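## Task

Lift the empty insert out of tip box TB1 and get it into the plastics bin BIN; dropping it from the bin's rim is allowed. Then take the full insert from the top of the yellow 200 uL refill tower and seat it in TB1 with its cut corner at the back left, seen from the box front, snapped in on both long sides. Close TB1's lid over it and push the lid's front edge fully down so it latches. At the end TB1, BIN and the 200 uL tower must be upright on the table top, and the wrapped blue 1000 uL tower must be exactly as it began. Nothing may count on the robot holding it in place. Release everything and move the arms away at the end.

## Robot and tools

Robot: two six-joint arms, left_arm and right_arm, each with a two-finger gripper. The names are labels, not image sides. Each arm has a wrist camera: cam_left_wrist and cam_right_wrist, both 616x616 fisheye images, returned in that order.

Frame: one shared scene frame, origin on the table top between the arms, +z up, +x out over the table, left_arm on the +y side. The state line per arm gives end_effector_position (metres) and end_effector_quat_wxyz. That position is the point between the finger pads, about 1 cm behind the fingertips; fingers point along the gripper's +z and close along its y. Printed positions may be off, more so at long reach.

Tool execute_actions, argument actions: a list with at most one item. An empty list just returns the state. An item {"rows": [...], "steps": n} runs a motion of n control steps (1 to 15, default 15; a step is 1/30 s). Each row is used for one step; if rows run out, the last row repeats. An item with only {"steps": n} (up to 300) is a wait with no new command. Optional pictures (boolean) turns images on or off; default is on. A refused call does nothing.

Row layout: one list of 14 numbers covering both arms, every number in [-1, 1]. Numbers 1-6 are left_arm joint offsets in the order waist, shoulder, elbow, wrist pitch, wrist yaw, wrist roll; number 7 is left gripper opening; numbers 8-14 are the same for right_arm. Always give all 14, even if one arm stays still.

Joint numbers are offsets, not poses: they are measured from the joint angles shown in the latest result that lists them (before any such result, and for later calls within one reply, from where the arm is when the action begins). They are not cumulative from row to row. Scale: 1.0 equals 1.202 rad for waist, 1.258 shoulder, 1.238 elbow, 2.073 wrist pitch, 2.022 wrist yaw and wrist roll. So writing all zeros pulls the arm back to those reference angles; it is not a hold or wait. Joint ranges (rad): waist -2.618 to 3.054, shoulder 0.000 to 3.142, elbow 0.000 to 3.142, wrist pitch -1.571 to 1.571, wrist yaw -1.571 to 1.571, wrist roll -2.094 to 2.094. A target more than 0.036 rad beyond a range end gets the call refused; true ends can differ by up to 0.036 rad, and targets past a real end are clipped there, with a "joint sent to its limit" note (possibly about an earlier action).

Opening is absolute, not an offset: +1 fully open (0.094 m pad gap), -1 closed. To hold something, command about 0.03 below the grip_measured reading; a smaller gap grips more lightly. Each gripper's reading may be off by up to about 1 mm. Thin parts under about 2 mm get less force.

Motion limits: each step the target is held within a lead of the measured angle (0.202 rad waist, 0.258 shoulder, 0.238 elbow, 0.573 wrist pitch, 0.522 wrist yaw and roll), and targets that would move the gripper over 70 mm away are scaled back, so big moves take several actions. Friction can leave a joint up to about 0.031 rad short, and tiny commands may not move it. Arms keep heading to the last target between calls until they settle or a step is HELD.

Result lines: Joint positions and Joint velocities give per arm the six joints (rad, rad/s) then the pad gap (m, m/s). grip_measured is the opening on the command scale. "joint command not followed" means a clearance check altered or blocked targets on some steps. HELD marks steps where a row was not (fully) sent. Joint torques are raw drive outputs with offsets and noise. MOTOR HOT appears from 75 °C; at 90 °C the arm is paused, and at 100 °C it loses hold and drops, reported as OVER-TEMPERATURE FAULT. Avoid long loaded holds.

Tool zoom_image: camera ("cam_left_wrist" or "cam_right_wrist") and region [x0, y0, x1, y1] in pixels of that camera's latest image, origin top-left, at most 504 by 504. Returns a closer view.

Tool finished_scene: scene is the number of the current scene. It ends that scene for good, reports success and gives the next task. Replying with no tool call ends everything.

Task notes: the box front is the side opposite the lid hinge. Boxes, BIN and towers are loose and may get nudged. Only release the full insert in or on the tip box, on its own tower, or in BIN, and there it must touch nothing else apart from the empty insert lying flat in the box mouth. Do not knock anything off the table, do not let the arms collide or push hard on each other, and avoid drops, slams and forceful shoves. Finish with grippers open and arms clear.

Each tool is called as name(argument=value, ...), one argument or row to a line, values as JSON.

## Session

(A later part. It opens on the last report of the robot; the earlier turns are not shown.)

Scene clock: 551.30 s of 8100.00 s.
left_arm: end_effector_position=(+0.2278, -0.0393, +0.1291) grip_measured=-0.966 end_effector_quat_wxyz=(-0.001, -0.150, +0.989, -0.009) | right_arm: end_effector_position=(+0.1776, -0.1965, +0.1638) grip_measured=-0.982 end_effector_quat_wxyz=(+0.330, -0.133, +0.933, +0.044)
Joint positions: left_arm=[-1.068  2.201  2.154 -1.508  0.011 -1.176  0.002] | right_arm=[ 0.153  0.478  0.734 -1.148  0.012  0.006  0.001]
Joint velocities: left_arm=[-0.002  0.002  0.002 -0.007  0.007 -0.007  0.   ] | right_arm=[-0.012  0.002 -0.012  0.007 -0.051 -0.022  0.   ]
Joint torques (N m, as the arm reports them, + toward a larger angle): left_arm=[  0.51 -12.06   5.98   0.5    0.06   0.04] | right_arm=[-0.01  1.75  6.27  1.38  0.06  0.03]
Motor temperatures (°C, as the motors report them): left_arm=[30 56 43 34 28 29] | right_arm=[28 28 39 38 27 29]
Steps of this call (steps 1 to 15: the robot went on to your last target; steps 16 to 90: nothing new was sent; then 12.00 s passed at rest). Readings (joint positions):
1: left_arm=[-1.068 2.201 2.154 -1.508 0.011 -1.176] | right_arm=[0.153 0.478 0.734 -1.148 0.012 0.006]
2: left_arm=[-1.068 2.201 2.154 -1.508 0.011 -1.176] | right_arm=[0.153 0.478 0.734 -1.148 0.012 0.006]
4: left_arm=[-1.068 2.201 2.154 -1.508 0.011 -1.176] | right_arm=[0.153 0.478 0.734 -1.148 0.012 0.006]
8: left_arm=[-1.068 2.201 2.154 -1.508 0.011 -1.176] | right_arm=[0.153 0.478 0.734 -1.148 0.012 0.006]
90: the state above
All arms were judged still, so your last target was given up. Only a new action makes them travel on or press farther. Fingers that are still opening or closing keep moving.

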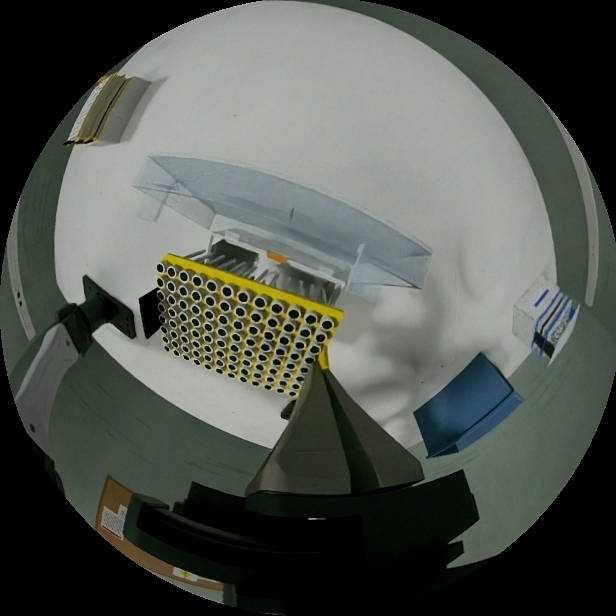

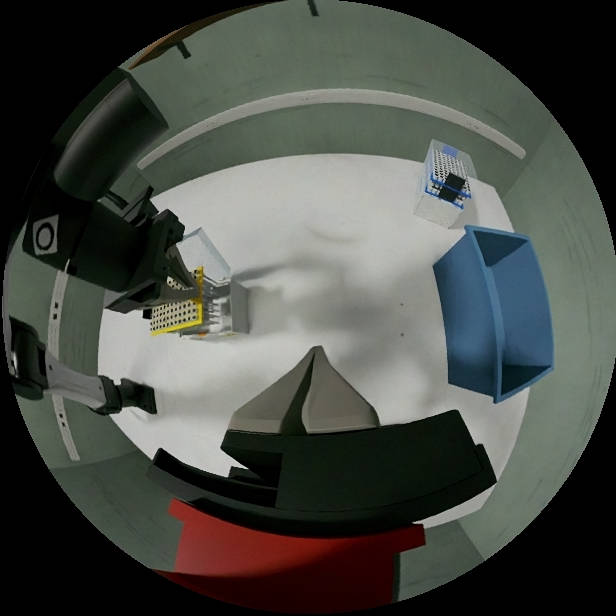

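execute_actions(
  actions=[
    {"rows":[[0,-0.008,-0.03,0.015,0,0,-1,0,0,0,0,0,0,-1],[0,-0.014,-0.05,0.025,0,0,-1,0,0,0,0,0,0,-1],[0,-0.02,-0.07,0.034,0,0,-1,0,0,0,0,0,0,-1],[0,-0.022,-0.083,0.04,0,0,-1,0,0,0,0,0,0,-1]],"steps":15},
  ],
  pictures=true,
)

zoom_image(
  camera="cam_right_wrist",
  region=[120,220,270,370],
)

zoom_image(
  camera="cam_left_wrist",
  region=[120,180,400,420],
)

Scene clock: 562.63 s of 8100.00 s.
left_arm: end_effector_position=(+0.2256, -0.0367, +0.1145) grip_measured=-0.966 end_effector_quat_wxyz=(-0.003, -0.150, +0.989, -0.005) | right_arm: end_effector_position=(+0.1776, -0.1965, +0.1638) grip_measured=-0.982 end_effector_quat_wxyz=(+0.330, -0.133, +0.933, +0.044)
Joint positions: left_arm=[-1.068  2.185  2.068 -1.449  0.011 -1.176  0.002] | right_arm=[ 0.153  0.478  0.734 -1.148  0.012  0.006  0.001]
Joint velocities: left_arm=[ 0.007 -0.007  0.012 -0.007 -0.007  0.007 -0.   ] | right_arm=[ 0.002 -0.012 -0.002  0.051 -0.037 -0.007 -0.001]
Joint torques (N m, as the arm reports them, + toward a larger angle): left_arm=[  0.15 -14.3    6.1    0.63   0.05  -0.08] | right_arm=[0.03 1.75 6.24 1.38 0.05 0.03]
Motor temperatures (°C, as the motors report them): left_arm=[30 58 42 34 28 29] | right_arm=[28 28 39 38 27 29]
Steps of this call (steps 1 to 90: nothing new was sent; then 7.83 s passed at rest; steps 91 to 105: all 15 steps of this action). Readings (joint positions):
91: left_arm=[-1.068 2.201 2.151 -1.505 0.011 -1.176] | right_arm=[0.153 0.478 0.734 -1.148 0.012 0.006]
92: left_arm=[-1.068 2.198 2.141 -1.496 0.011 -1.176] | right_arm=[0.153 0.478 0.734 -1.148 0.012 0.006]
94: left_arm=[-1.068 2.188 2.105 -1.474 0.011 -1.176] | right_arm=[0.153 0.478 0.734 -1.148 0.012 0.006]
98: left_arm=[-1.068 2.185 2.069 -1.454 0.011 -1.176] | right_arm=[0.153 0.478 0.734 -1.148 0.012 0.006]
105: the state above

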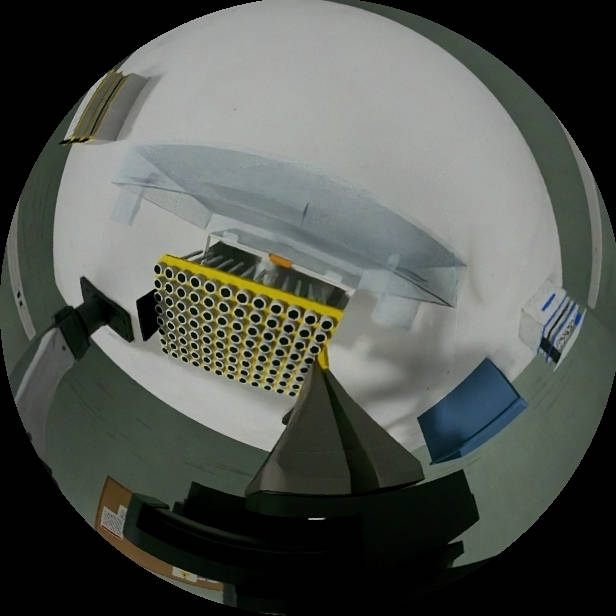

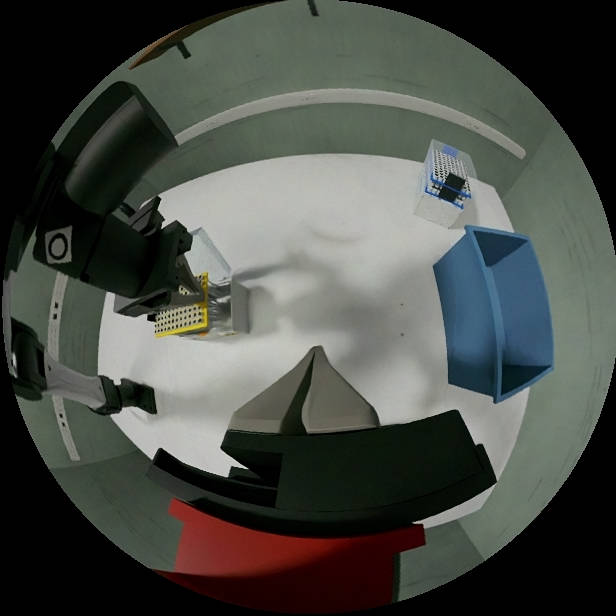

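Region (120, 220, 270, 370) of cam_right_wrist's 616x616 image, scaled by 3.360, with more detail than that image has.

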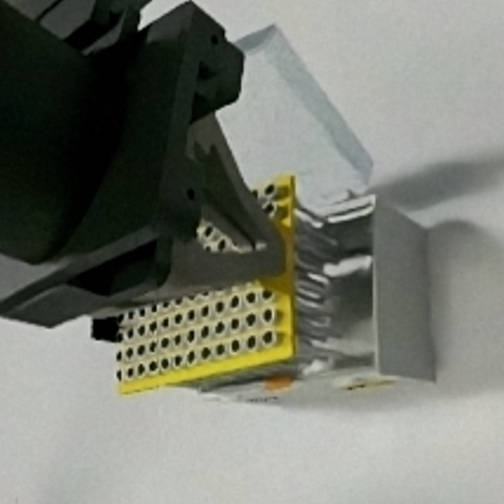

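Region (120, 180, 400, 420) of cam_left_wrist's 616x616 image, scaled by 1.800, with more detail than that image has; it fills the top 432 rows of this view, and the rest is white.

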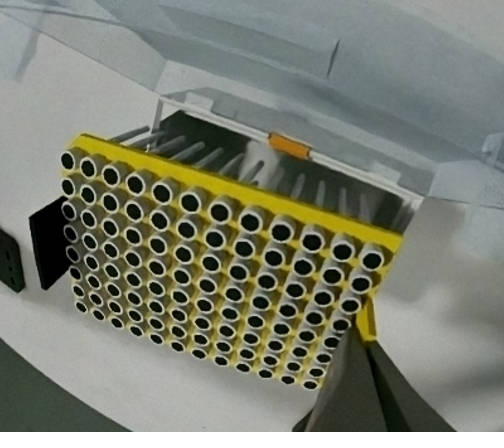

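execute_actions(
  actions=[
    {"rows":[[0,0.015,0,0.012,0,0,-1,0,0,0,0,0,0,-1],[0,0.028,0,0.025,0,0,-1,0,0,0,0,0,0,-1]],"steps":12},
  ],
  pictures=true,
)

zoom_image(
  camera="cam_right_wrist",
  region=[120,220,270,370],
)

zoom_image(
  camera="cam_left_wrist",
  region=[120,180,400,420],
)

Scene clock: 573.57 s of 8100.00 s.
left_arm: end_effector_position=(+0.2280, -0.0395, +0.1099) grip_measured=-0.966 end_effector_quat_wxyz=(-0.002, -0.150, +0.989, -0.006) | right_arm: end_effector_position=(+0.1776, -0.1965, +0.1638) grip_measured=-0.982 end_effector_quat_wxyz=(+0.330, -0.133, +0.933, +0.044)
Joint positions: left_arm=[-1.068  2.196  2.068 -1.434  0.011 -1.176  0.002] | right_arm=[ 0.153  0.478  0.734 -1.148  0.012  0.006  0.001]
Joint velocities: left_arm=[-0.007  0.002 -0.012 -0.037 -0.007  0.051 -0.001] | right_arm=[ 0.002  0.022 -0.007 -0.066 -0.037  0.051  0.001]
Joint torques (N m, as the arm reports them, + toward a larger angle): left_arm=[  0.12 -11.31   7.56   0.8    0.07  -0.08] | right_arm=[0.   1.74 6.29 1.37 0.06 0.02]
Motor temperatures (°C, as the motors report them): left_arm=[30 61 42 34 28 29] | right_arm=[28 28 39 38 27 29]
Steps of this call (steps 1 to 15: the robot went on to your last target; steps 16 to 90: nothing new was sent; then 7.53 s passed at rest; steps 91 to 102: all 12 steps of this action). Readings (joint positions):
91: left_arm=[-1.068 2.185 2.068 -1.449 0.011 -1.176] | right_arm=[0.153 0.478 0.734 -1.148 0.012 0.006]
92: left_arm=[-1.068 2.185 2.068 -1.447 0.011 -1.176] | right_arm=[0.153 0.478 0.734 -1.148 0.012 0.006]
94: left_arm=[-1.068 2.190 2.068 -1.440 0.011 -1.176] | right_arm=[0.153 0.478 0.734 -1.148 0.012 0.006]
98: left_arm=[-1.068 2.196 2.068 -1.434 0.011 -1.176] | right_arm=[0.153 0.478 0.734 -1.148 0.012 0.006]
102: the state above

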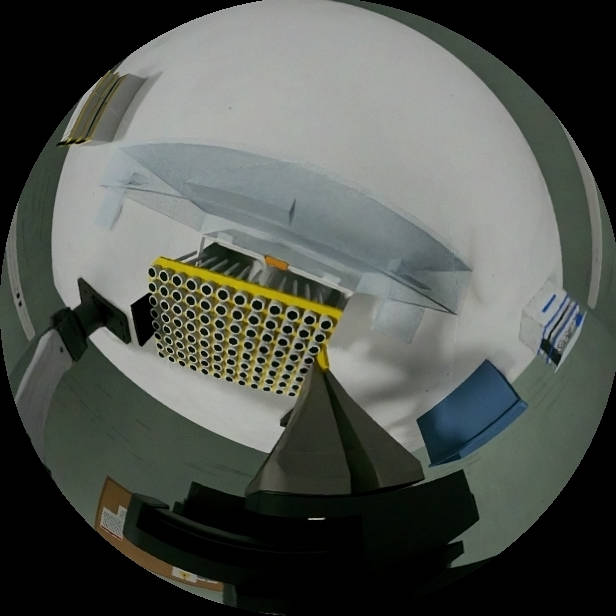

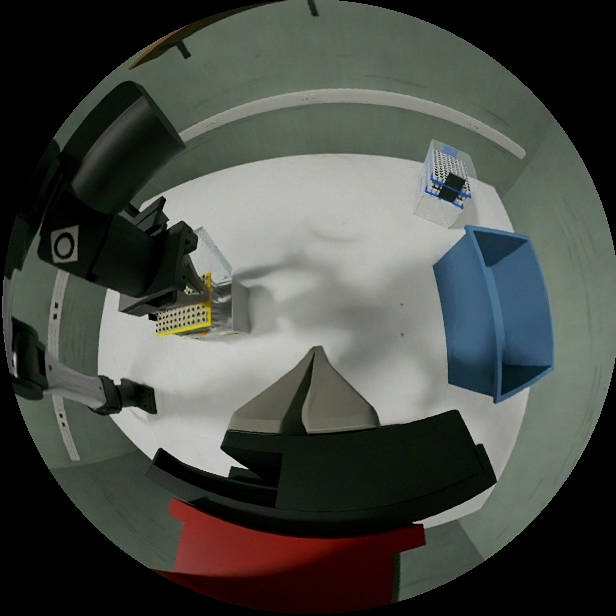

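Region (120, 220, 270, 370) of cam_right_wrist's 616x616 image, scaled by 3.360, with more detail than that image has.

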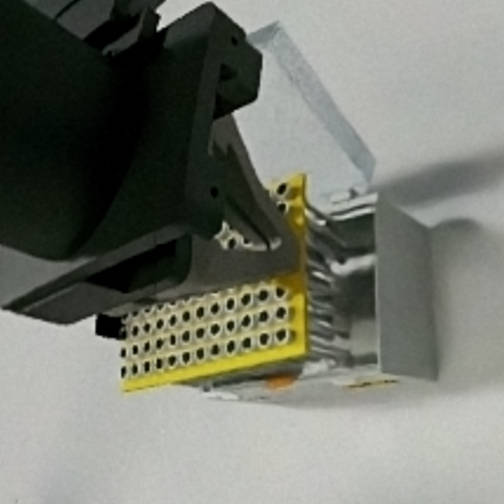

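Region (120, 180, 400, 420) of cam_left_wrist's 616x616 image, scaled by 1.800, with more detail than that image has; it fills the top 432 rows of this view, and the rest is white.

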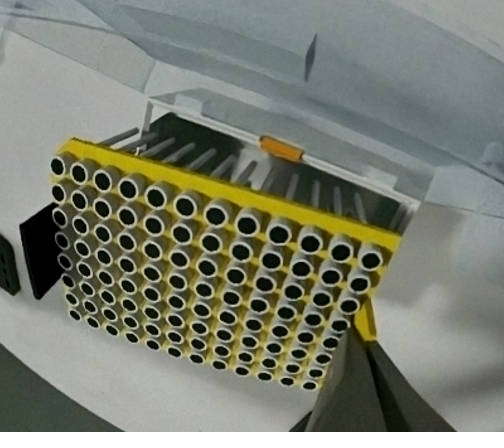

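execute_actions(
  actions=[
    {"rows":[[0,0,0.03,-0.015,0,0,-1,0,0,0,0,0,0,-1],[0,0,0.05,-0.025,0,0,-1,0,0,0,0,0,0,-1],[0,0,0.05,-0.03,0,0,-1,0,0,0,0,0,0,-1],[0,0,0.05,-0.03,0,0,-1,0,0,0,0,0,0,-1],[0,0,0.05,-0.03,0,0,-1,0,0,0,0,0,0,-1],[-0.01,0.025,0.07,-0.035,0,0,-1,0,0,0,0,0,0,-1],[-0.02,0.04,0.09,-0.04,0,0,-1,0,0,0,0,0,0,-1],[-0.023,0.056,0.103,-0.042,0,0,-1,0,0,0,0,0,0,-1]],"steps":15},
  ],
  pictures=true,
)

zoom_image(
  camera="cam_right_wrist",
  region=[120,220,270,370],
)

zoom_image(
  camera="cam_left_wrist",
  region=[120,180,400,420],
)

Scene clock: 588.00 s of 8100.00 s.
left_arm: end_effector_position=(+0.2266, -0.0505, +0.1157) grip_measured=-0.966 end_effector_quat_wxyz=(-0.004, -0.141, +0.990, -0.003) | right_arm: end_effector_position=(+0.1776, -0.1965, +0.1638) grip_measured=-0.982 end_effector_quat_wxyz=(+0.330, -0.133, +0.933, +0.044)
Joint positions: left_arm=[-1.086  2.251  2.181 -1.499  0.011 -1.176  0.002] | right_arm=[ 0.153  0.478  0.734 -1.148  0.012  0.006  0.001]
Joint velocities: left_arm=[ 0.007  0.022  0.007 -0.095  0.022  0.007  0.   ] | right_arm=[-0.002 -0.002 -0.007 -0.007 -0.022 -0.022  0.   ]
Joint torques (N m, as the arm reports them, + toward a larger angle): left_arm=[ -0.68 -12.61   8.78   0.25   0.06  -0.08] | right_arm=[-0.02  1.77  6.27  1.38  0.07  0.02]
Motor temperatures (°C, as the motors report them): left_arm=[30 61 42 34 28 29] | right_arm=[28 28 39 38 27 29]
Steps of this call (steps 1 to 15: the robot went on to your last target; steps 16 to 90: nothing new was sent; then 10.93 s passed at rest; steps 91 to 105: all 15 steps of this action). Readings (joint positions):
91: left_arm=[-1.068 2.196 2.072 -1.440 0.011 -1.176] | right_arm=[0.153 0.478 0.734 -1.148 0.012 0.006]
92: left_arm=[-1.068 2.196 2.081 -1.450 0.011 -1.176] | right_arm=[0.153 0.478 0.734 -1.148 0.012 0.006]
94: left_arm=[-1.068 2.196 2.104 -1.467 0.011 -1.176] | right_arm=[0.153 0.478 0.734 -1.148 0.012 0.006]
98: left_arm=[-1.070 2.213 2.154 -1.488 0.011 -1.176] | right_arm=[0.153 0.478 0.734 -1.148 0.012 0.006]
105: the state above

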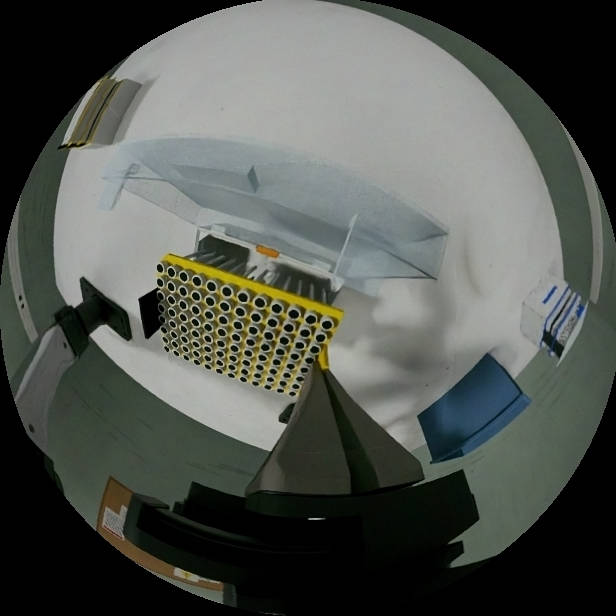

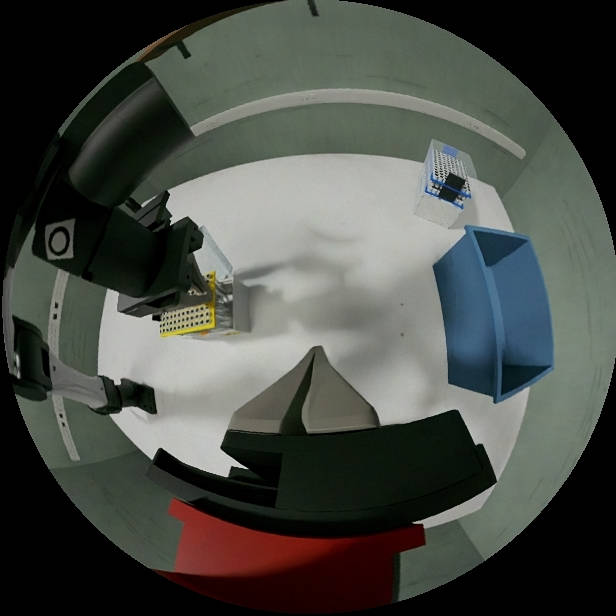

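Region (120, 220, 270, 370) of cam_right_wrist's 616x616 image, scaled by 3.360, with more detail than that image has.

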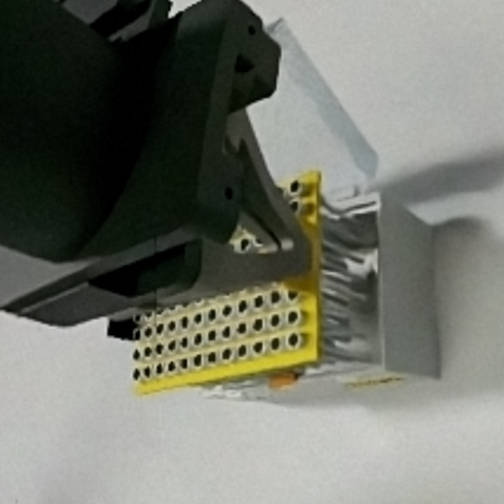

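Region (120, 180, 400, 420) of cam_left_wrist's 616x616 image, scaled by 1.800, with more detail than that image has; it fills the top 432 rows of this view, and the rest is white.

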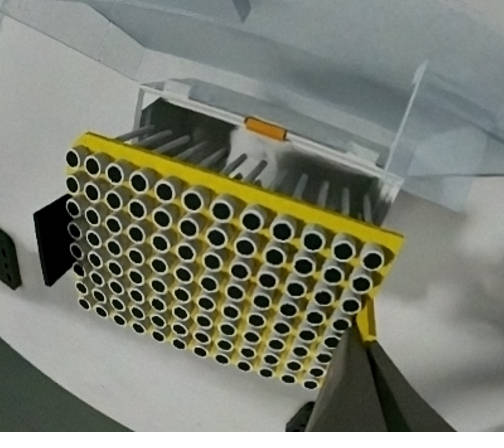

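execute_actions(
  actions=[
    {"rows":[[0.02,0,0,0,0,0,-1,0,0,0,0,0,0,-1],[0.02,0,0,0,0,0,-1,0,0,0,0,0,0,-1],[0.02,0,0,0,0,0,-1,0,0,0,0,0,0,-1],[0.02,0,0,0.01,0,0,-1,0,0,0,0,0,0,-1],[0.02,0,-0.02,0.02,0,0,-1,0,0,0,0,0,0,-1],[0.02,0,-0.035,0.03,0,0,-1,0,0,0,0,0,0,-1],[0.02,0,-0.05,0.04,0,0,-1,0,0,0,0,0,0,-1],[0.02,0,-0.064,0.045,0,0,-1,0,0,0,0,0,0,-1]],"steps":15},
  ],
  pictures=true,
)

zoom_image(
  camera="cam_right_wrist",
  region=[120,220,270,370],
)

zoom_image(
  camera="cam_left_wrist",
  region=[120,180,400,420],
)

Scene clock: 600.70 s of 8100.00 s.
left_arm: end_effector_position=(+0.2344, -0.0504, +0.1004) grip_measured=-0.966 end_effector_quat_wxyz=(-0.001, -0.148, +0.989, -0.009) | right_arm: end_effector_position=(+0.1776, -0.1965, +0.1638) grip_measured=-0.982 end_effector_quat_wxyz=(+0.330, -0.133, +0.933, +0.044)
Joint positions: left_arm=[-1.072  2.25   2.118 -1.425  0.011 -1.176  0.002] | right_arm=[ 0.153  0.478  0.734 -1.148  0.012  0.006  0.001]
Joint velocities: left_arm=[-0.007 -0.002 -0.007  0.125 -0.007  0.022  0.   ] | right_arm=[ 0.002  0.002  0.007 -0.037  0.037 -0.007 -0.001]
Joint torques (N m, as the arm reports them, + toward a larger angle): left_arm=[  0.98 -13.69   6.25   0.46   0.07  -0.08] | right_arm=[0.04 1.8  6.24 1.37 0.06 0.03]
Motor temperatures (°C, as the motors report them): left_arm=[30 62 43 34 28 29] | right_arm=[28 28 39 38 27 29]
Steps of this call (steps 1 to 15: the robot went on to your last target; steps 16 to 90: nothing new was sent; then 9.20 s passed at rest; steps 91 to 105: all 15 steps of this action). Readings (joint positions):
91: left_arm=[-1.086 2.251 2.181 -1.506 0.011 -1.176] | right_arm=[0.153 0.478 0.734 -1.148 0.012 0.006]
92: left_arm=[-1.084 2.251 2.181 -1.506 0.011 -1.176] | right_arm=[0.153 0.478 0.734 -1.148 0.012 0.006]
94: left_arm=[-1.079 2.251 2.181 -1.505 0.011 -1.176] | right_arm=[0.153 0.478 0.734 -1.148 0.012 0.006]
98: left_arm=[-1.073 2.250 2.155 -1.462 0.011 -1.176] | right_arm=[0.153 0.478 0.734 -1.148 0.012 0.006]
105: the state above

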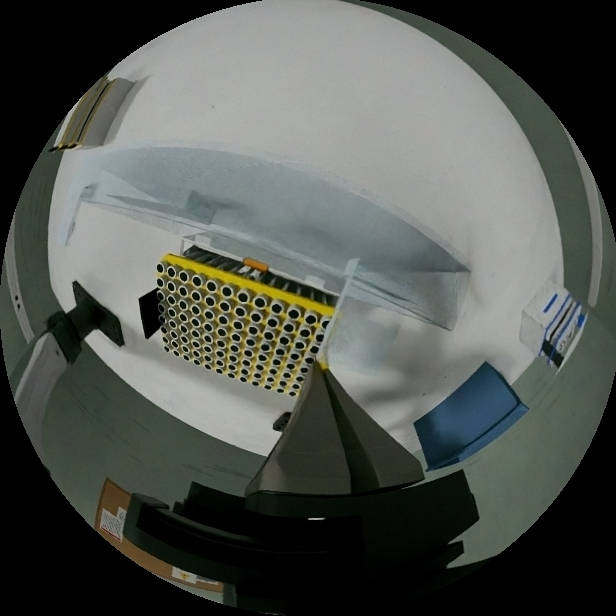

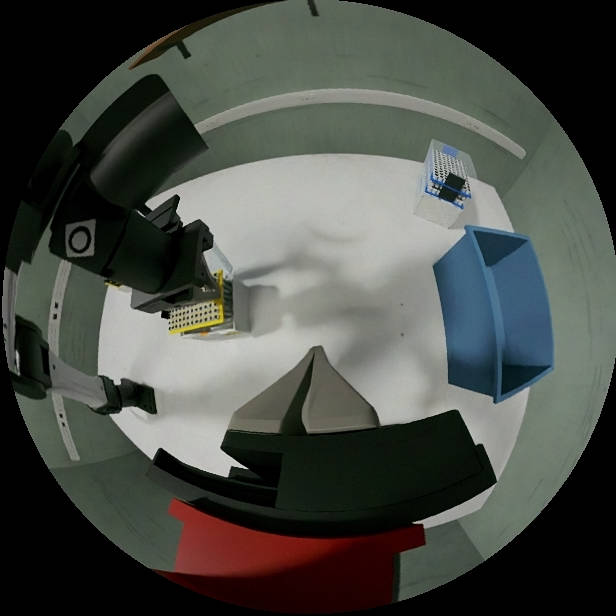

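Region (120, 220, 270, 370) of cam_right_wrist's 616x616 image, scaled by 3.360, with more detail than that image has.

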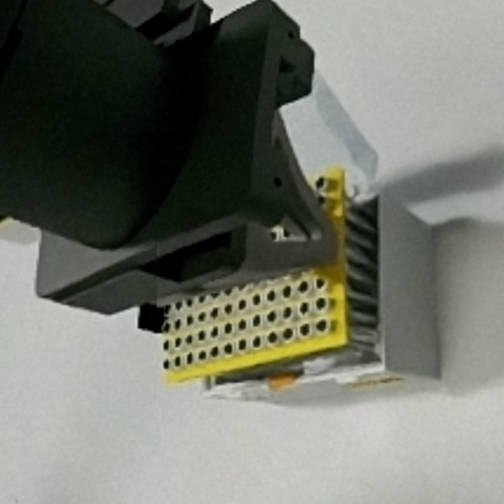

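Region (120, 180, 400, 420) of cam_left_wrist's 616x616 image, scaled by 1.800, with more detail than that image has; it fills the top 432 rows of this view, and the rest is white.

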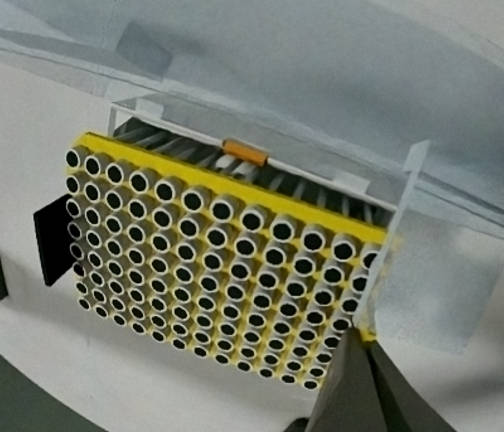

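execute_actions(
  actions=[
    {"rows":[[0,0,-0.02,0.0,0,0,-1,0,0,0,0,0,0,-1],[0,0,-0.035,0.005,0,0,-1,0,0,0,0,0,0,-1],[0,0,-0.05,0.012,0,0,-1,0,0,0,0,0,0,-1],[0,0,-0.062,0.02,0,0,-1,0,0,0,0,0,0,-1]],"steps":15},
  ],
  pictures=true,
)

zoom_image(
  camera="cam_right_wrist",
  region=[120,220,270,370],
)

zoom_image(
  camera="cam_left_wrist",
  region=[120,180,400,420],
)

Scene clock: 608.33 s of 8100.00 s.
left_arm: end_effector_position=(+0.2317, -0.0461, +0.0864) grip_measured=-0.966 end_effector_quat_wxyz=(-0.006, -0.148, +0.989, +0.003) | right_arm: end_effector_position=(+0.1776, -0.1965, +0.1638) grip_measured=-0.982 end_effector_quat_wxyz=(+0.330, -0.133, +0.933, +0.044)
Joint positions: left_arm=[-1.072  2.248  2.06  -1.393  0.007 -1.175  0.002] | right_arm=[ 0.153  0.478  0.734 -1.148  0.012  0.006  0.001]
Joint velocities: left_arm=[-0.017 -0.002  0.007  0.051  0.007 -0.037 -0.001] | right_arm=[-0.012 -0.032  0.012 -0.037  0.022 -0.066  0.001]
Joint torques (N m, as the arm reports them, + toward a larger angle): left_arm=[  0.21 -13.87   5.94   0.45   0.09  -0.09] | right_arm=[-0.03  1.78  6.25  1.37  0.06  0.03]
Motor temperatures (°C, as the motors report them): left_arm=[30 64 43 34 28 29] | right_arm=[28 28 39 38 27 29]
Steps of this call (steps 1 to 15: the robot went on to your last target; steps 16 to 90: nothing new was sent; then 4.13 s passed at rest; steps 91 to 105: all 15 steps of this action). Readings (joint positions):
91: left_arm=[-1.072 2.250 2.118 -1.417 0.011 -1.176] | right_arm=[0.153 0.478 0.734 -1.148 0.012 0.006]
92: left_arm=[-1.072 2.250 2.114 -1.415 0.011 -1.176] | right_arm=[0.153 0.478 0.734 -1.148 0.012 0.006]
94: left_arm=[-1.072 2.248 2.093 -1.408 0.011 -1.176] | right_arm=[0.153 0.478 0.734 -1.148 0.012 0.006]
98: left_arm=[-1.072 2.248 2.060 -1.400 0.007 -1.175] | right_arm=[0.153 0.478 0.734 -1.148 0.012 0.006]
105: the state above

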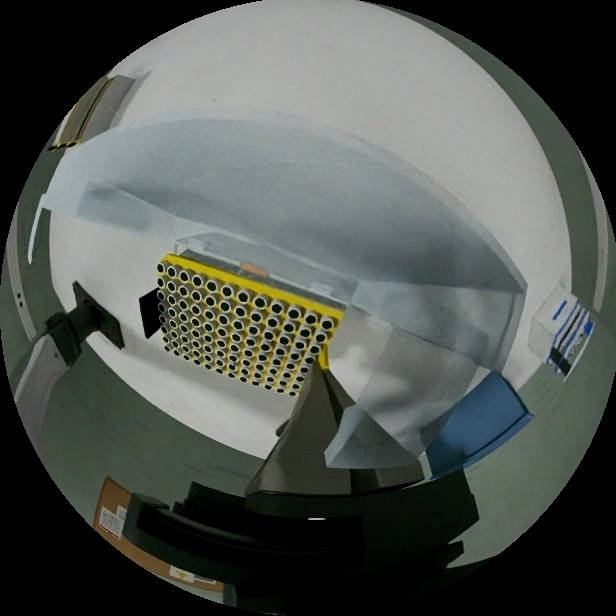

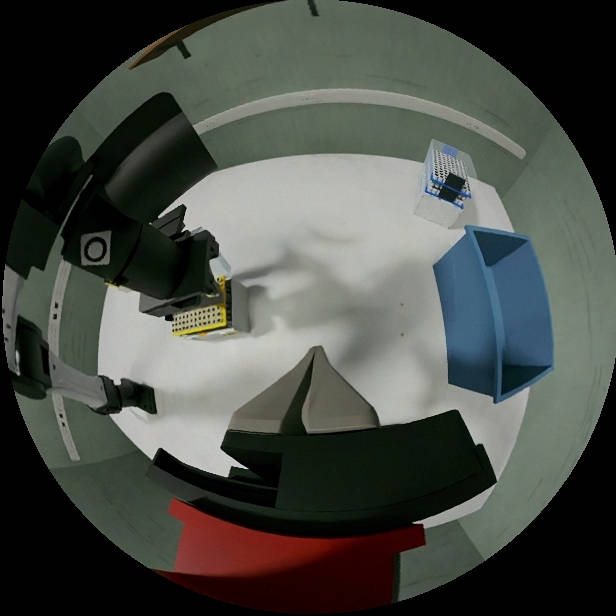

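Region (120, 220, 270, 370) of cam_right_wrist's 616x616 image, scaled by 3.360, with more detail than that image has.

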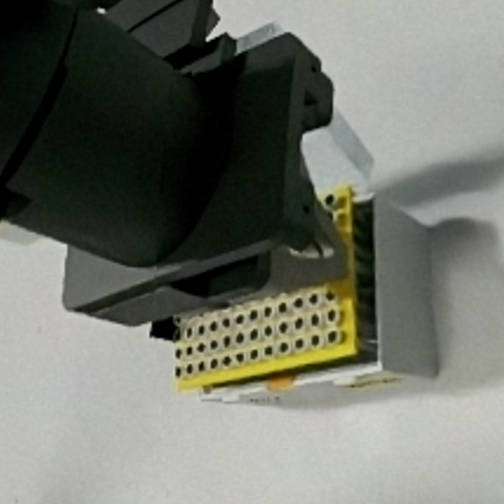

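Region (120, 180, 400, 420) of cam_left_wrist's 616x616 image, scaled by 1.800, with more detail than that image has; it fills the top 432 rows of this view, and the rest is white.

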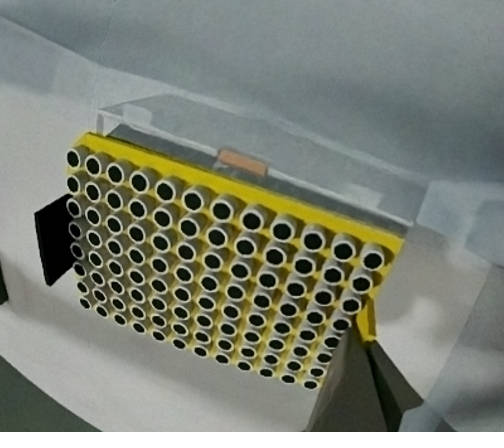

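execute_actions(
  actions=[
    {"rows":[[0,0,0,0.012,0,0,-1,0,0,0,0,0,0,-1],[0,0,0,0.012,0,0,-1,0,0,0,0,0,0,-1],[0,0,0,0.012,0,0,-1,0,0,0,0,0,0,-1],[0,0,0,0.012,0,0,-1,0,0,0,0,0,0,-1],[0,0,0,0.012,0,0,-1,0,0,0,0,0,0,-1],[0,0,0,0.012,0,0,-0.975,0,0,0,0,0,0,-1],[0,0,0,0.012,0,0,-0.97,0,0,0,0,0,0,-1],[0,0,0,0.012,0,0,-0.966,0,0,0,0,0,0,-1],[0,0,0,0.012,0,0,-0.962,0,0,0,0,0,0,-1],[0,0,0,0.012,0,0,-0.955,0,0,0,0,0,0,-1],[0,0,0,0.012,0,0,-0.94,0,0,0,0,0,0,-1],[0,0,0,0.012,0,0,-0.9,0,0,0,0,0,0,-1]],"steps":15},
  ],
  pictures=true,
)

zoom_image(
  camera="cam_right_wrist",
  region=[120,220,270,370],
)

Scene clock: 618.03 s of 8100.00 s.
left_arm: end_effector_position=(+0.2342, -0.0492, +0.0864) grip_measured=-0.902 end_effector_quat_wxyz=(-0.002, -0.148, +0.989, -0.004) | right_arm: end_effector_position=(+0.1776, -0.1965, +0.1638) grip_measured=-0.982 end_effector_quat_wxyz=(+0.330, -0.133, +0.933, +0.044)
Joint positions: left_arm=[-1.072  2.248  2.06  -1.377  0.007 -1.175  0.005] | right_arm=[ 0.153  0.478  0.734 -1.148  0.012  0.006  0.001]
Joint velocities: left_arm=[-0.007 -0.002  0.002  0.007 -0.095 -0.022  0.   ] | right_arm=[ 0.007 -0.007  0.002 -0.066 -0.037  0.051  0.   ]
Joint torques (N m, as the arm reports them, + toward a larger angle): left_arm=[  0.07 -13.98   7.57   0.49   0.07  -0.08] | right_arm=[0.   1.75 6.3  1.38 0.06 0.03]
Motor temperatures (°C, as the motors report them): left_arm=[30 66 42 33 28 29] | right_arm=[28 28 39 38 27 29]
Steps of this call (steps 1 to 15: the robot went on to your last target; steps 16 to 90: nothing new was sent; then 6.20 s passed at rest; steps 91 to 105: all 15 steps of this action). Readings (joint positions):
91: left_arm=[-1.072 2.248 2.060 -1.390 0.007 -1.175] | right_arm=[0.153 0.478 0.734 -1.148 0.012 0.006]
92: left_arm=[-1.072 2.248 2.060 -1.388 0.007 -1.175] | right_arm=[0.153 0.478 0.734 -1.148 0.012 0.006]
94: left_arm=[-1.072 2.248 2.060 -1.383 0.007 -1.175] | right_arm=[0.153 0.478 0.734 -1.148 0.012 0.006]
98: left_arm=[-1.072 2.248 2.060 -1.379 0.007 -1.175] | right_arm=[0.153 0.478 0.734 -1.148 0.012 0.006]
105: the state above

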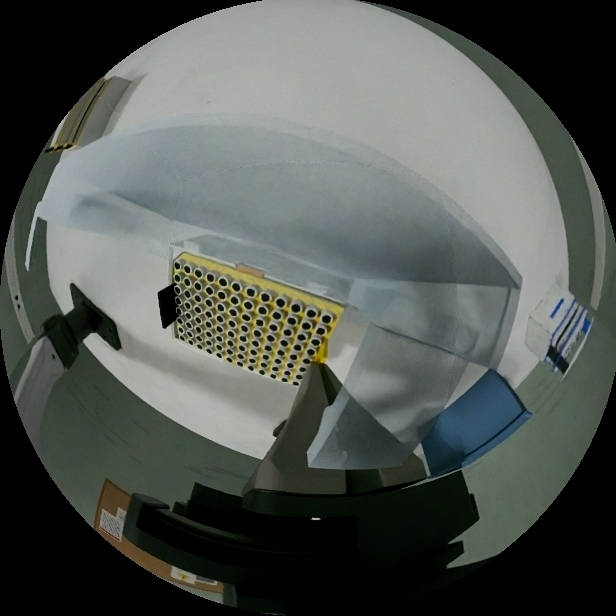

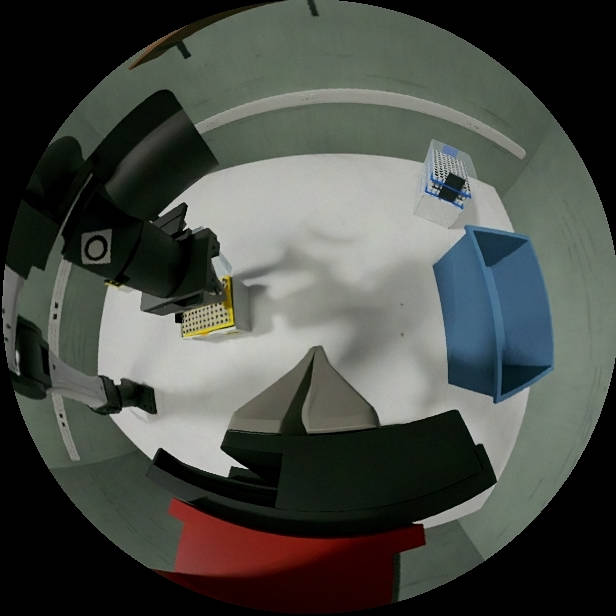

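Region (120, 220, 270, 370) of cam_right_wrist's 616x616 image, scaled by 3.360, with more detail than that image has.

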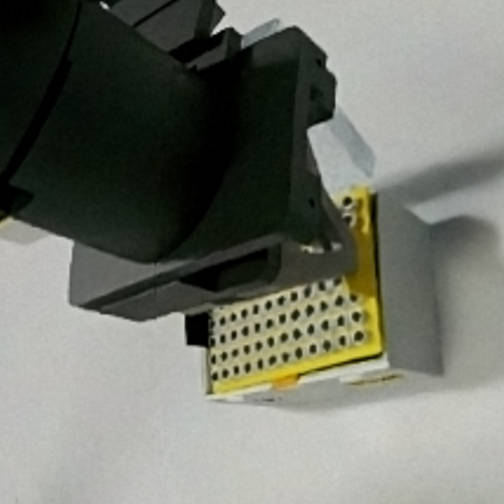

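execute_actions(
  actions=[
    {"rows":[[0,0,0.03,-0.015,0,0,-0.85,0,0,0,0,0,0,-1],[0,0,0.06,-0.03,0,0,-0.85,0,0,0,0,0,0,-1],[0,0.01,0.09,-0.05,0,0,-0.85,0,0,0,0,0,0,-1],[0,0.02,0.12,-0.065,0,0,-0.85,0,0,0,0,0,0,-1],[0,0.03,0.15,-0.08,0,0,-0.85,0,0,0,0,0,0,-1],[0,0.03,0.18,-0.09,0,0,-0.85,0,0,0,0,0,0,-1],[0,0.03,0.2,-0.09,0,0,-0.85,0,0,0,0,0,0,-1]],"steps":15},
  ],
  pictures=true,
)

zoom_image(
  camera="cam_left_wrist",
  region=[140,180,400,400],
)

zoom_image(
  camera="cam_right_wrist",
  region=[120,220,270,370],
)

Scene clock: 625.30 s of 8100.00 s.
left_arm: end_effector_position=(+0.2410, -0.0573, +0.1395) grip_measured=-0.852 end_effector_quat_wxyz=(+0.015, -0.147, +0.988, -0.032) | right_arm: end_effector_position=(+0.1776, -0.1965, +0.1638) grip_measured=-0.982 end_effector_quat_wxyz=(+0.330, -0.133, +0.933, +0.044)
Joint positions: left_arm=[-1.072  2.267  2.302 -1.536  0.007 -1.175  0.007] | right_arm=[ 0.153  0.478  0.734 -1.148  0.012  0.006  0.001]
Joint velocities: left_arm=[ 0.002  0.012 -0.012 -0.125 -0.022  0.051  0.001] | right_arm=[ 0.017  0.002  0.007 -0.095 -0.022 -0.022 -0.001]
Joint torques (N m, as the arm reports them, + toward a larger angle): left_arm=[  0.13 -12.22   7.86   0.44   0.06  -0.08] | right_arm=[0.01 1.78 6.26 1.37 0.07 0.03]
Motor temperatures (°C, as the motors report them): left_arm=[30 68 42 33 28 29] | right_arm=[28 28 39 38 27 29]
Steps of this call (steps 1 to 15: the robot went on to your last target; steps 16 to 90: nothing new was sent; then 3.77 s passed at rest; steps 91 to 105: all 15 steps of this action). Readings (joint positions):
91: left_arm=[-1.072 2.248 2.064 -1.380 0.007 -1.175] | right_arm=[0.153 0.478 0.734 -1.148 0.012 0.006]
92: left_arm=[-1.072 2.249 2.075 -1.390 0.007 -1.175] | right_arm=[0.153 0.478 0.734 -1.148 0.012 0.006]
94: left_arm=[-1.072 2.255 2.128 -1.426 0.007 -1.175] | right_arm=[0.153 0.478 0.734 -1.148 0.012 0.006]
98: left_arm=[-1.072 2.266 2.267 -1.492 0.007 -1.175] | right_arm=[0.153 0.478 0.734 -1.148 0.012 0.006]
105: the state above

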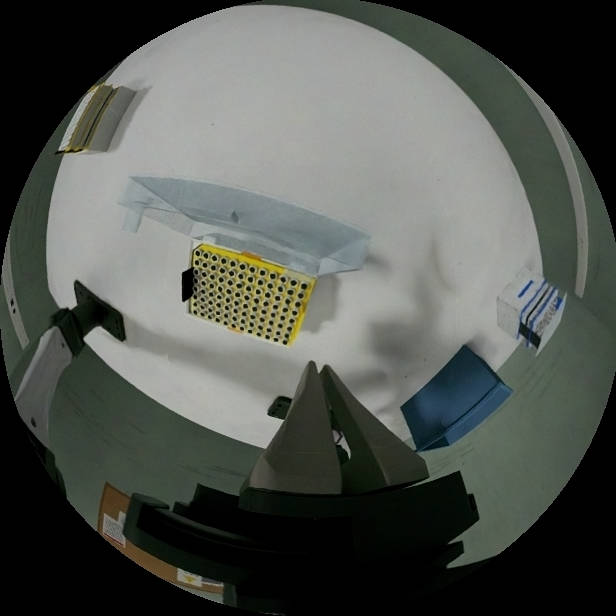

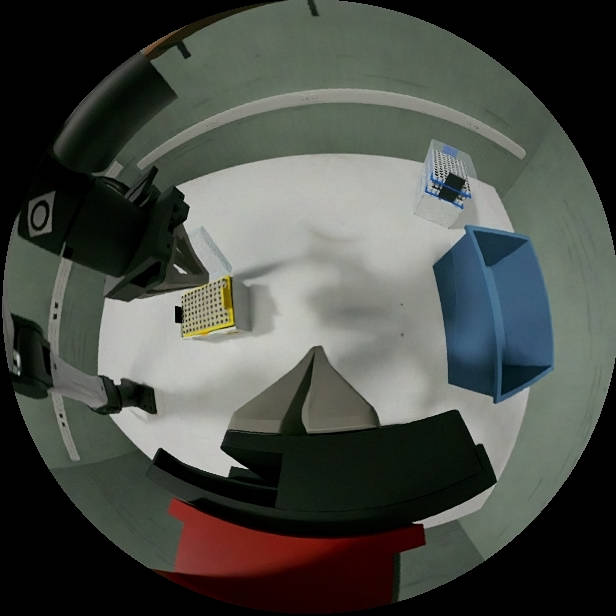

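Region (140, 180, 400, 400) of cam_left_wrist's 616x616 image, scaled by 1.938, with more detail than that image has; it fills the top 426 rows of this view, and the rest is white.

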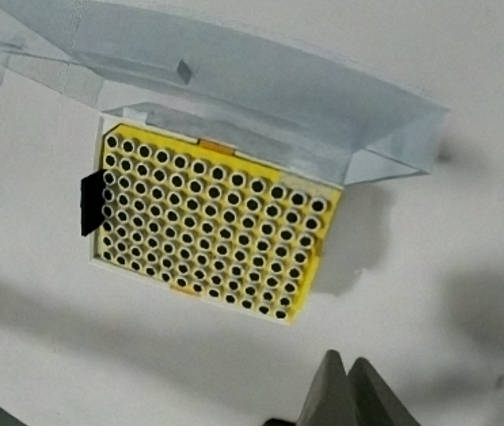

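Region (120, 220, 270, 370) of cam_right_wrist's 616x616 image, scaled by 3.360, with more detail than that image has.

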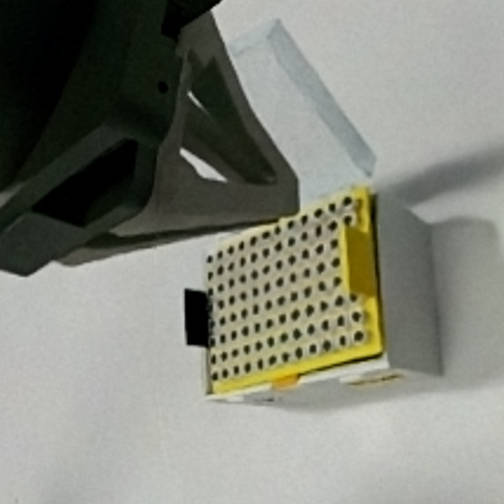

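execute_actions(
  actions=[
    {"rows":[[0,-0.2,-0.15,0,0,0.1,-1,0,0,0,0,0,-0.2,-1],[0,-0.5,-0.45,0,0,0.3,-1,0,0,0,0,0,-0.4,-1],[0,-1,-1,0,0,0.58,-1,0,0,0,0,0,-0.6,-1]],"steps":15},
  ],
  pictures=false,
)

execute_actions(
  actions=[
    {"steps":30},
  ],
  pictures=false,
)

Scene clock: 651.57 s of 8100.00 s.
left_arm: end_effector_position=(+0.0563, +0.1656, +0.1917) grip_measured=-0.984 end_effector_quat_wxyz=(+0.073, +0.372, +0.924, -0.044) | right_arm: end_effector_position=(+0.1776, -0.1965, +0.1638) grip_measured=-0.982 end_effector_quat_wxyz=(+0.304, -0.605, +0.724, -0.137)
Joint positions: left_arm=[-1.072  1.03   1.172 -1.543  0.007 -0.114  0.001] | right_arm=[ 0.153  0.478  0.734 -1.148  0.012 -1.104  0.001]
Joint velocities: left_arm=[ 0.002 -1.497 -1.497 -0.681 -0.066  0.667 -0.001] | right_arm=[-0.007 -0.007 -0.007 -0.022  0.007 -0.681 -0.   ]
Joint torques (N m, as the arm reports them, + toward a larger angle): left_arm=[0.13 5.28 6.16 1.93 0.1  0.05] | right_arm=[0.02 1.78 6.24 1.35 0.03 0.02]
Motor temperatures (°C, as the motors report them): left_arm=[30 68 43 33 28 29] | right_arm=[28 28 39 38 27 29]
Steps of this call (steps 1 to 30: the robot went on to your last target; steps 31 to 100: nothing new was sent; then 22.43 s passed at rest; steps 101 to 115: all 15 steps of this action). Readings (joint positions):
101: left_arm=[-1.072 2.235 2.262 -1.527 0.007 -1.148] | right_arm=[0.153 0.478 0.734 -1.148 0.012 -0.049]
102: left_arm=[-1.072 2.177 2.173 -1.506 0.007 -1.066] | right_arm=[0.153 0.478 0.734 -1.148 0.012 -0.143]
104: left_arm=[-1.072 2.025 2.002 -1.508 0.007 -0.877] | right_arm=[0.153 0.478 0.734 -1.148 0.012 -0.339]
108: left_arm=[-1.072 1.667 1.687 -1.511 0.007 -0.495] | right_arm=[0.153 0.478 0.734 -1.148 0.012 -0.731]
115: the state above

Scene clock: 652.57 s of 8100.00 s.
left_arm: end_effector_position=(+0.0451, +0.1791, +0.1706) grip_measured=-0.984 end_effector_quat_wxyz=(+0.047, +0.419, +0.906, -0.026) | right_arm: end_effector_position=(+0.1776, -0.1965, +0.1638) grip_measured=-0.982 end_effector_quat_wxyz=(+0.297, -0.639, +0.693, -0.151)
Joint positions: left_arm=[-1.072  0.998  1.079 -1.546  0.007 -0.013  0.001] | right_arm=[ 0.153  0.478  0.734 -1.148  0.012 -1.202  0.001]
Joint velocities: left_arm=[-0.002  0.007 -0.017 -0.022 -0.022  0.022  0.   ] | right_arm=[-0.002 -0.017 -0.007  0.007 -0.037  0.051 -0.   ]
Joint torques (N m, as the arm reports them, + toward a larger angle): left_arm=[ 0.12 -0.03  6.2   0.84  0.11  0.04] | right_arm=[-0.01  1.79  6.24  1.35  0.02  0.04]
Motor temperatures (°C, as the motors report them): left_arm=[30 67 43 33 28 29] | right_arm=[28 28 39 38 27 29]
Steps of this call (steps 1 to 30: the robot went on to your last target). Readings (joint positions):
1: left_arm=[-1.072 0.996 1.132 -1.563 0.007 -0.093] | right_arm=[0.153 0.478 0.734 -1.148 0.012 -1.123]
2: left_arm=[-1.072 0.987 1.107 -1.568 0.007 -0.077] | right_arm=[0.153 0.478 0.734 -1.148 0.012 -1.139]
4: left_arm=[-1.072 0.994 1.084 -1.564 0.007 -0.054] | right_arm=[0.153 0.478 0.734 -1.148 0.012 -1.162]
8: left_arm=[-1.072 0.998 1.079 -1.553 0.007 -0.029] | right_arm=[0.153 0.478 0.734 -1.148 0.012 -1.186]
30: the state above
All arms were judged still, so your last target was given up. Only a new action makes them travel on or press farther. Fingers that are still opening or closing keep moving.

execute_actions(
  actions=[
    {"rows":[[0,-0.05,-0.04,0.03,0,0,-1,0.05,0.12,0.07,-0.01,0,0,-1],[0,-0.1,-0.08,0.06,0,0,-1,0.1,0.25,0.14,-0.02,0,0,-1],[0,-0.15,-0.12,0.09,0,0,-1,0.15,0.37,0.2,-0.03,0,0,-1],[0,-0.2,-0.16,0.12,0,0,-1,0.2,0.5,0.27,-0.04,0,0,-1],[0,-0.25,-0.2,0.15,0,0,-1,0.25,0.62,0.33,-0.05,0,0,-1],[0,-0.3,-0.24,0.18,0,0,-1,0.3,0.75,0.4,-0.065,0,0,-1],[0,-0.32,-0.25,0.2,0,0,-1,0.35,0.88,0.465,-0.078,0,0,-1]],"steps":15},
  ],
  pictures=false,
)

execute_actions(
  actions=[
    {"steps":25},
  ],
)

Scene clock: 659.17 s of 8100.00 s.
left_arm: end_effector_position=(+0.0614, +0.1595, +0.1628) grip_measured=-0.984 end_effector_quat_wxyz=(+0.259, +0.403, +0.869, -0.127) | right_arm: end_effector_position=(+0.2434, -0.0558, +0.1211) grip_measured=-0.982 end_effector_quat_wxyz=(-0.018, +0.815, -0.579, +0.011)
Joint positions: left_arm=[-1.072  0.602  0.79  -1.173  0.007 -0.013  0.001] | right_arm=[ 0.565  1.596  1.314 -1.248  0.013 -1.202  0.001]
Joint velocities: left_arm=[-0.017 -0.002  0.022  0.256 -0.051 -0.007  0.   ] | right_arm=[-0.012  1.272 -0.178 -0.037 -0.037 -0.007  0.001]
Joint torques (N m, as the arm reports them, + toward a larger angle): left_arm=[ 0.15  0.8   6.4   1.71  0.11 -0.06] | right_arm=[  0.71 -12.45   6.36  -0.27   0.04   0.01]
Motor temperatures (°C, as the motors report them): left_arm=[30 63 43 33 28 29] | right_arm=[28 28 39 38 27 29]
Steps of this call (steps 1 to 90: nothing new was sent; then 3.10 s passed at rest; steps 91 to 105: all 15 steps of this action). Readings (joint positions):
91: left_arm=[-1.072 0.991 1.074 -1.537 0.007 -0.013] | right_arm=[0.161 0.494 0.744 -1.158 0.014 -1.202]
92: left_arm=[-1.072 0.970 1.055 -1.511 0.007 -0.013] | right_arm=[0.189 0.546 0.777 -1.183 0.015 -1.202]
94: left_arm=[-1.072 0.876 0.980 -1.440 0.007 -0.013] | right_arm=[0.287 0.716 0.900 -1.219 0.018 -1.202]
98: left_arm=[-1.072 0.637 0.815 -1.299 0.007 -0.013] | right_arm=[0.511 1.071 1.216 -1.248 0.018 -1.202]
105: the state above

Scene clock: 660.00 s of 8100.00 s.
left_arm: end_effector_position=(+0.0660, +0.1539, +0.1678) grip_measured=-0.984 end_effector_quat_wxyz=(+0.274, +0.401, +0.864, -0.135) | right_arm: end_effector_position=(+0.2321, -0.0654, +0.1172) grip_measured=-0.983 end_effector_quat_wxyz=(+0.012, +0.815, -0.579, +0.004)
Joint positions: left_arm=[-1.072  0.602  0.79  -1.137  0.007 -0.013  0.001] | right_arm=[ 0.565  1.598  1.3   -1.294  0.013 -1.202  0.001]
Joint velocities: left_arm=[ 0.002  0.002  0.002 -0.007 -0.007 -0.051 -0.001] | right_arm=[-0.002 -0.012 -0.022 -0.022  0.007 -0.051  0.   ]
Joint torques (N m, as the arm reports them, + toward a larger angle): left_arm=[ 0.13  0.73  6.45  1.83  0.12 -0.06] | right_arm=[ 0.61 -7.    6.64  0.04  0.01  0.03]
Motor temperatures (°C, as the motors report them): left_arm=[30 63 43 33 28 29] | right_arm=[28 28 39 38 27 29]
Steps of this call (steps 1 to 25: the robot went on to your last target). Readings (joint positions):
1: left_arm=[-1.072 0.602 0.790 -1.165 0.007 -0.013] | right_arm=[0.565 1.628 1.307 -1.250 0.013 -1.202]
2: left_arm=[-1.072 0.602 0.790 -1.159 0.007 -0.013] | right_arm=[0.565 1.640 1.302 -1.256 0.013 -1.202]
4: left_arm=[-1.072 0.602 0.790 -1.150 0.007 -0.013] | right_arm=[0.565 1.632 1.300 -1.270 0.013 -1.202]
8: left_arm=[-1.072 0.602 0.790 -1.142 0.007 -0.013] | right_arm=[0.565 1.600 1.300 -1.286 0.013 -1.202]
25: the state above

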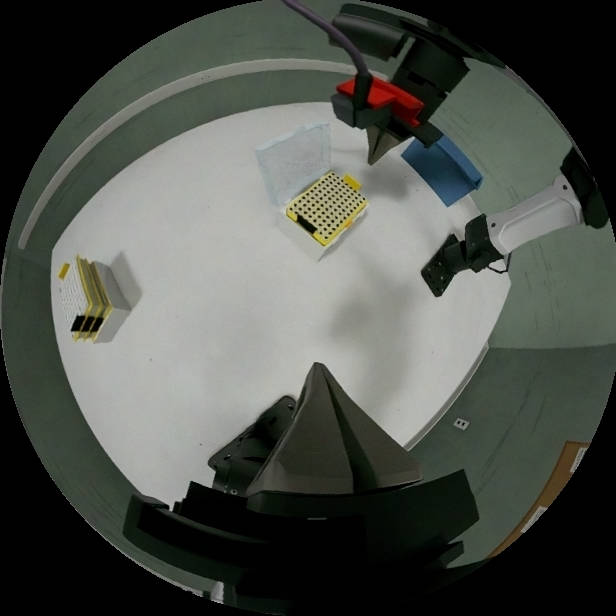

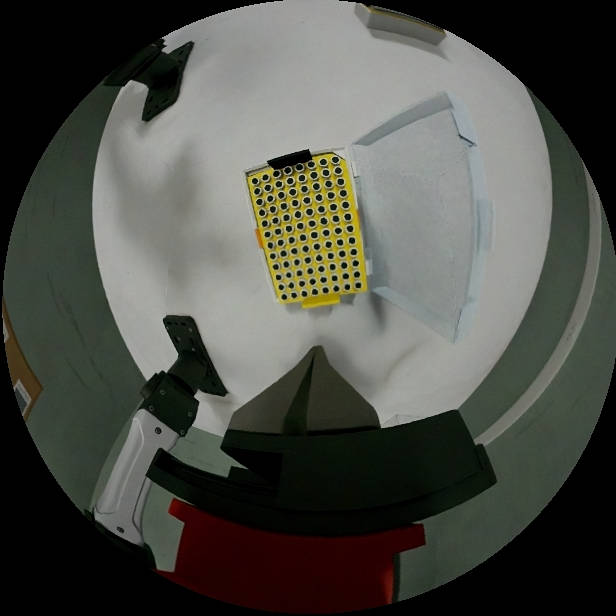

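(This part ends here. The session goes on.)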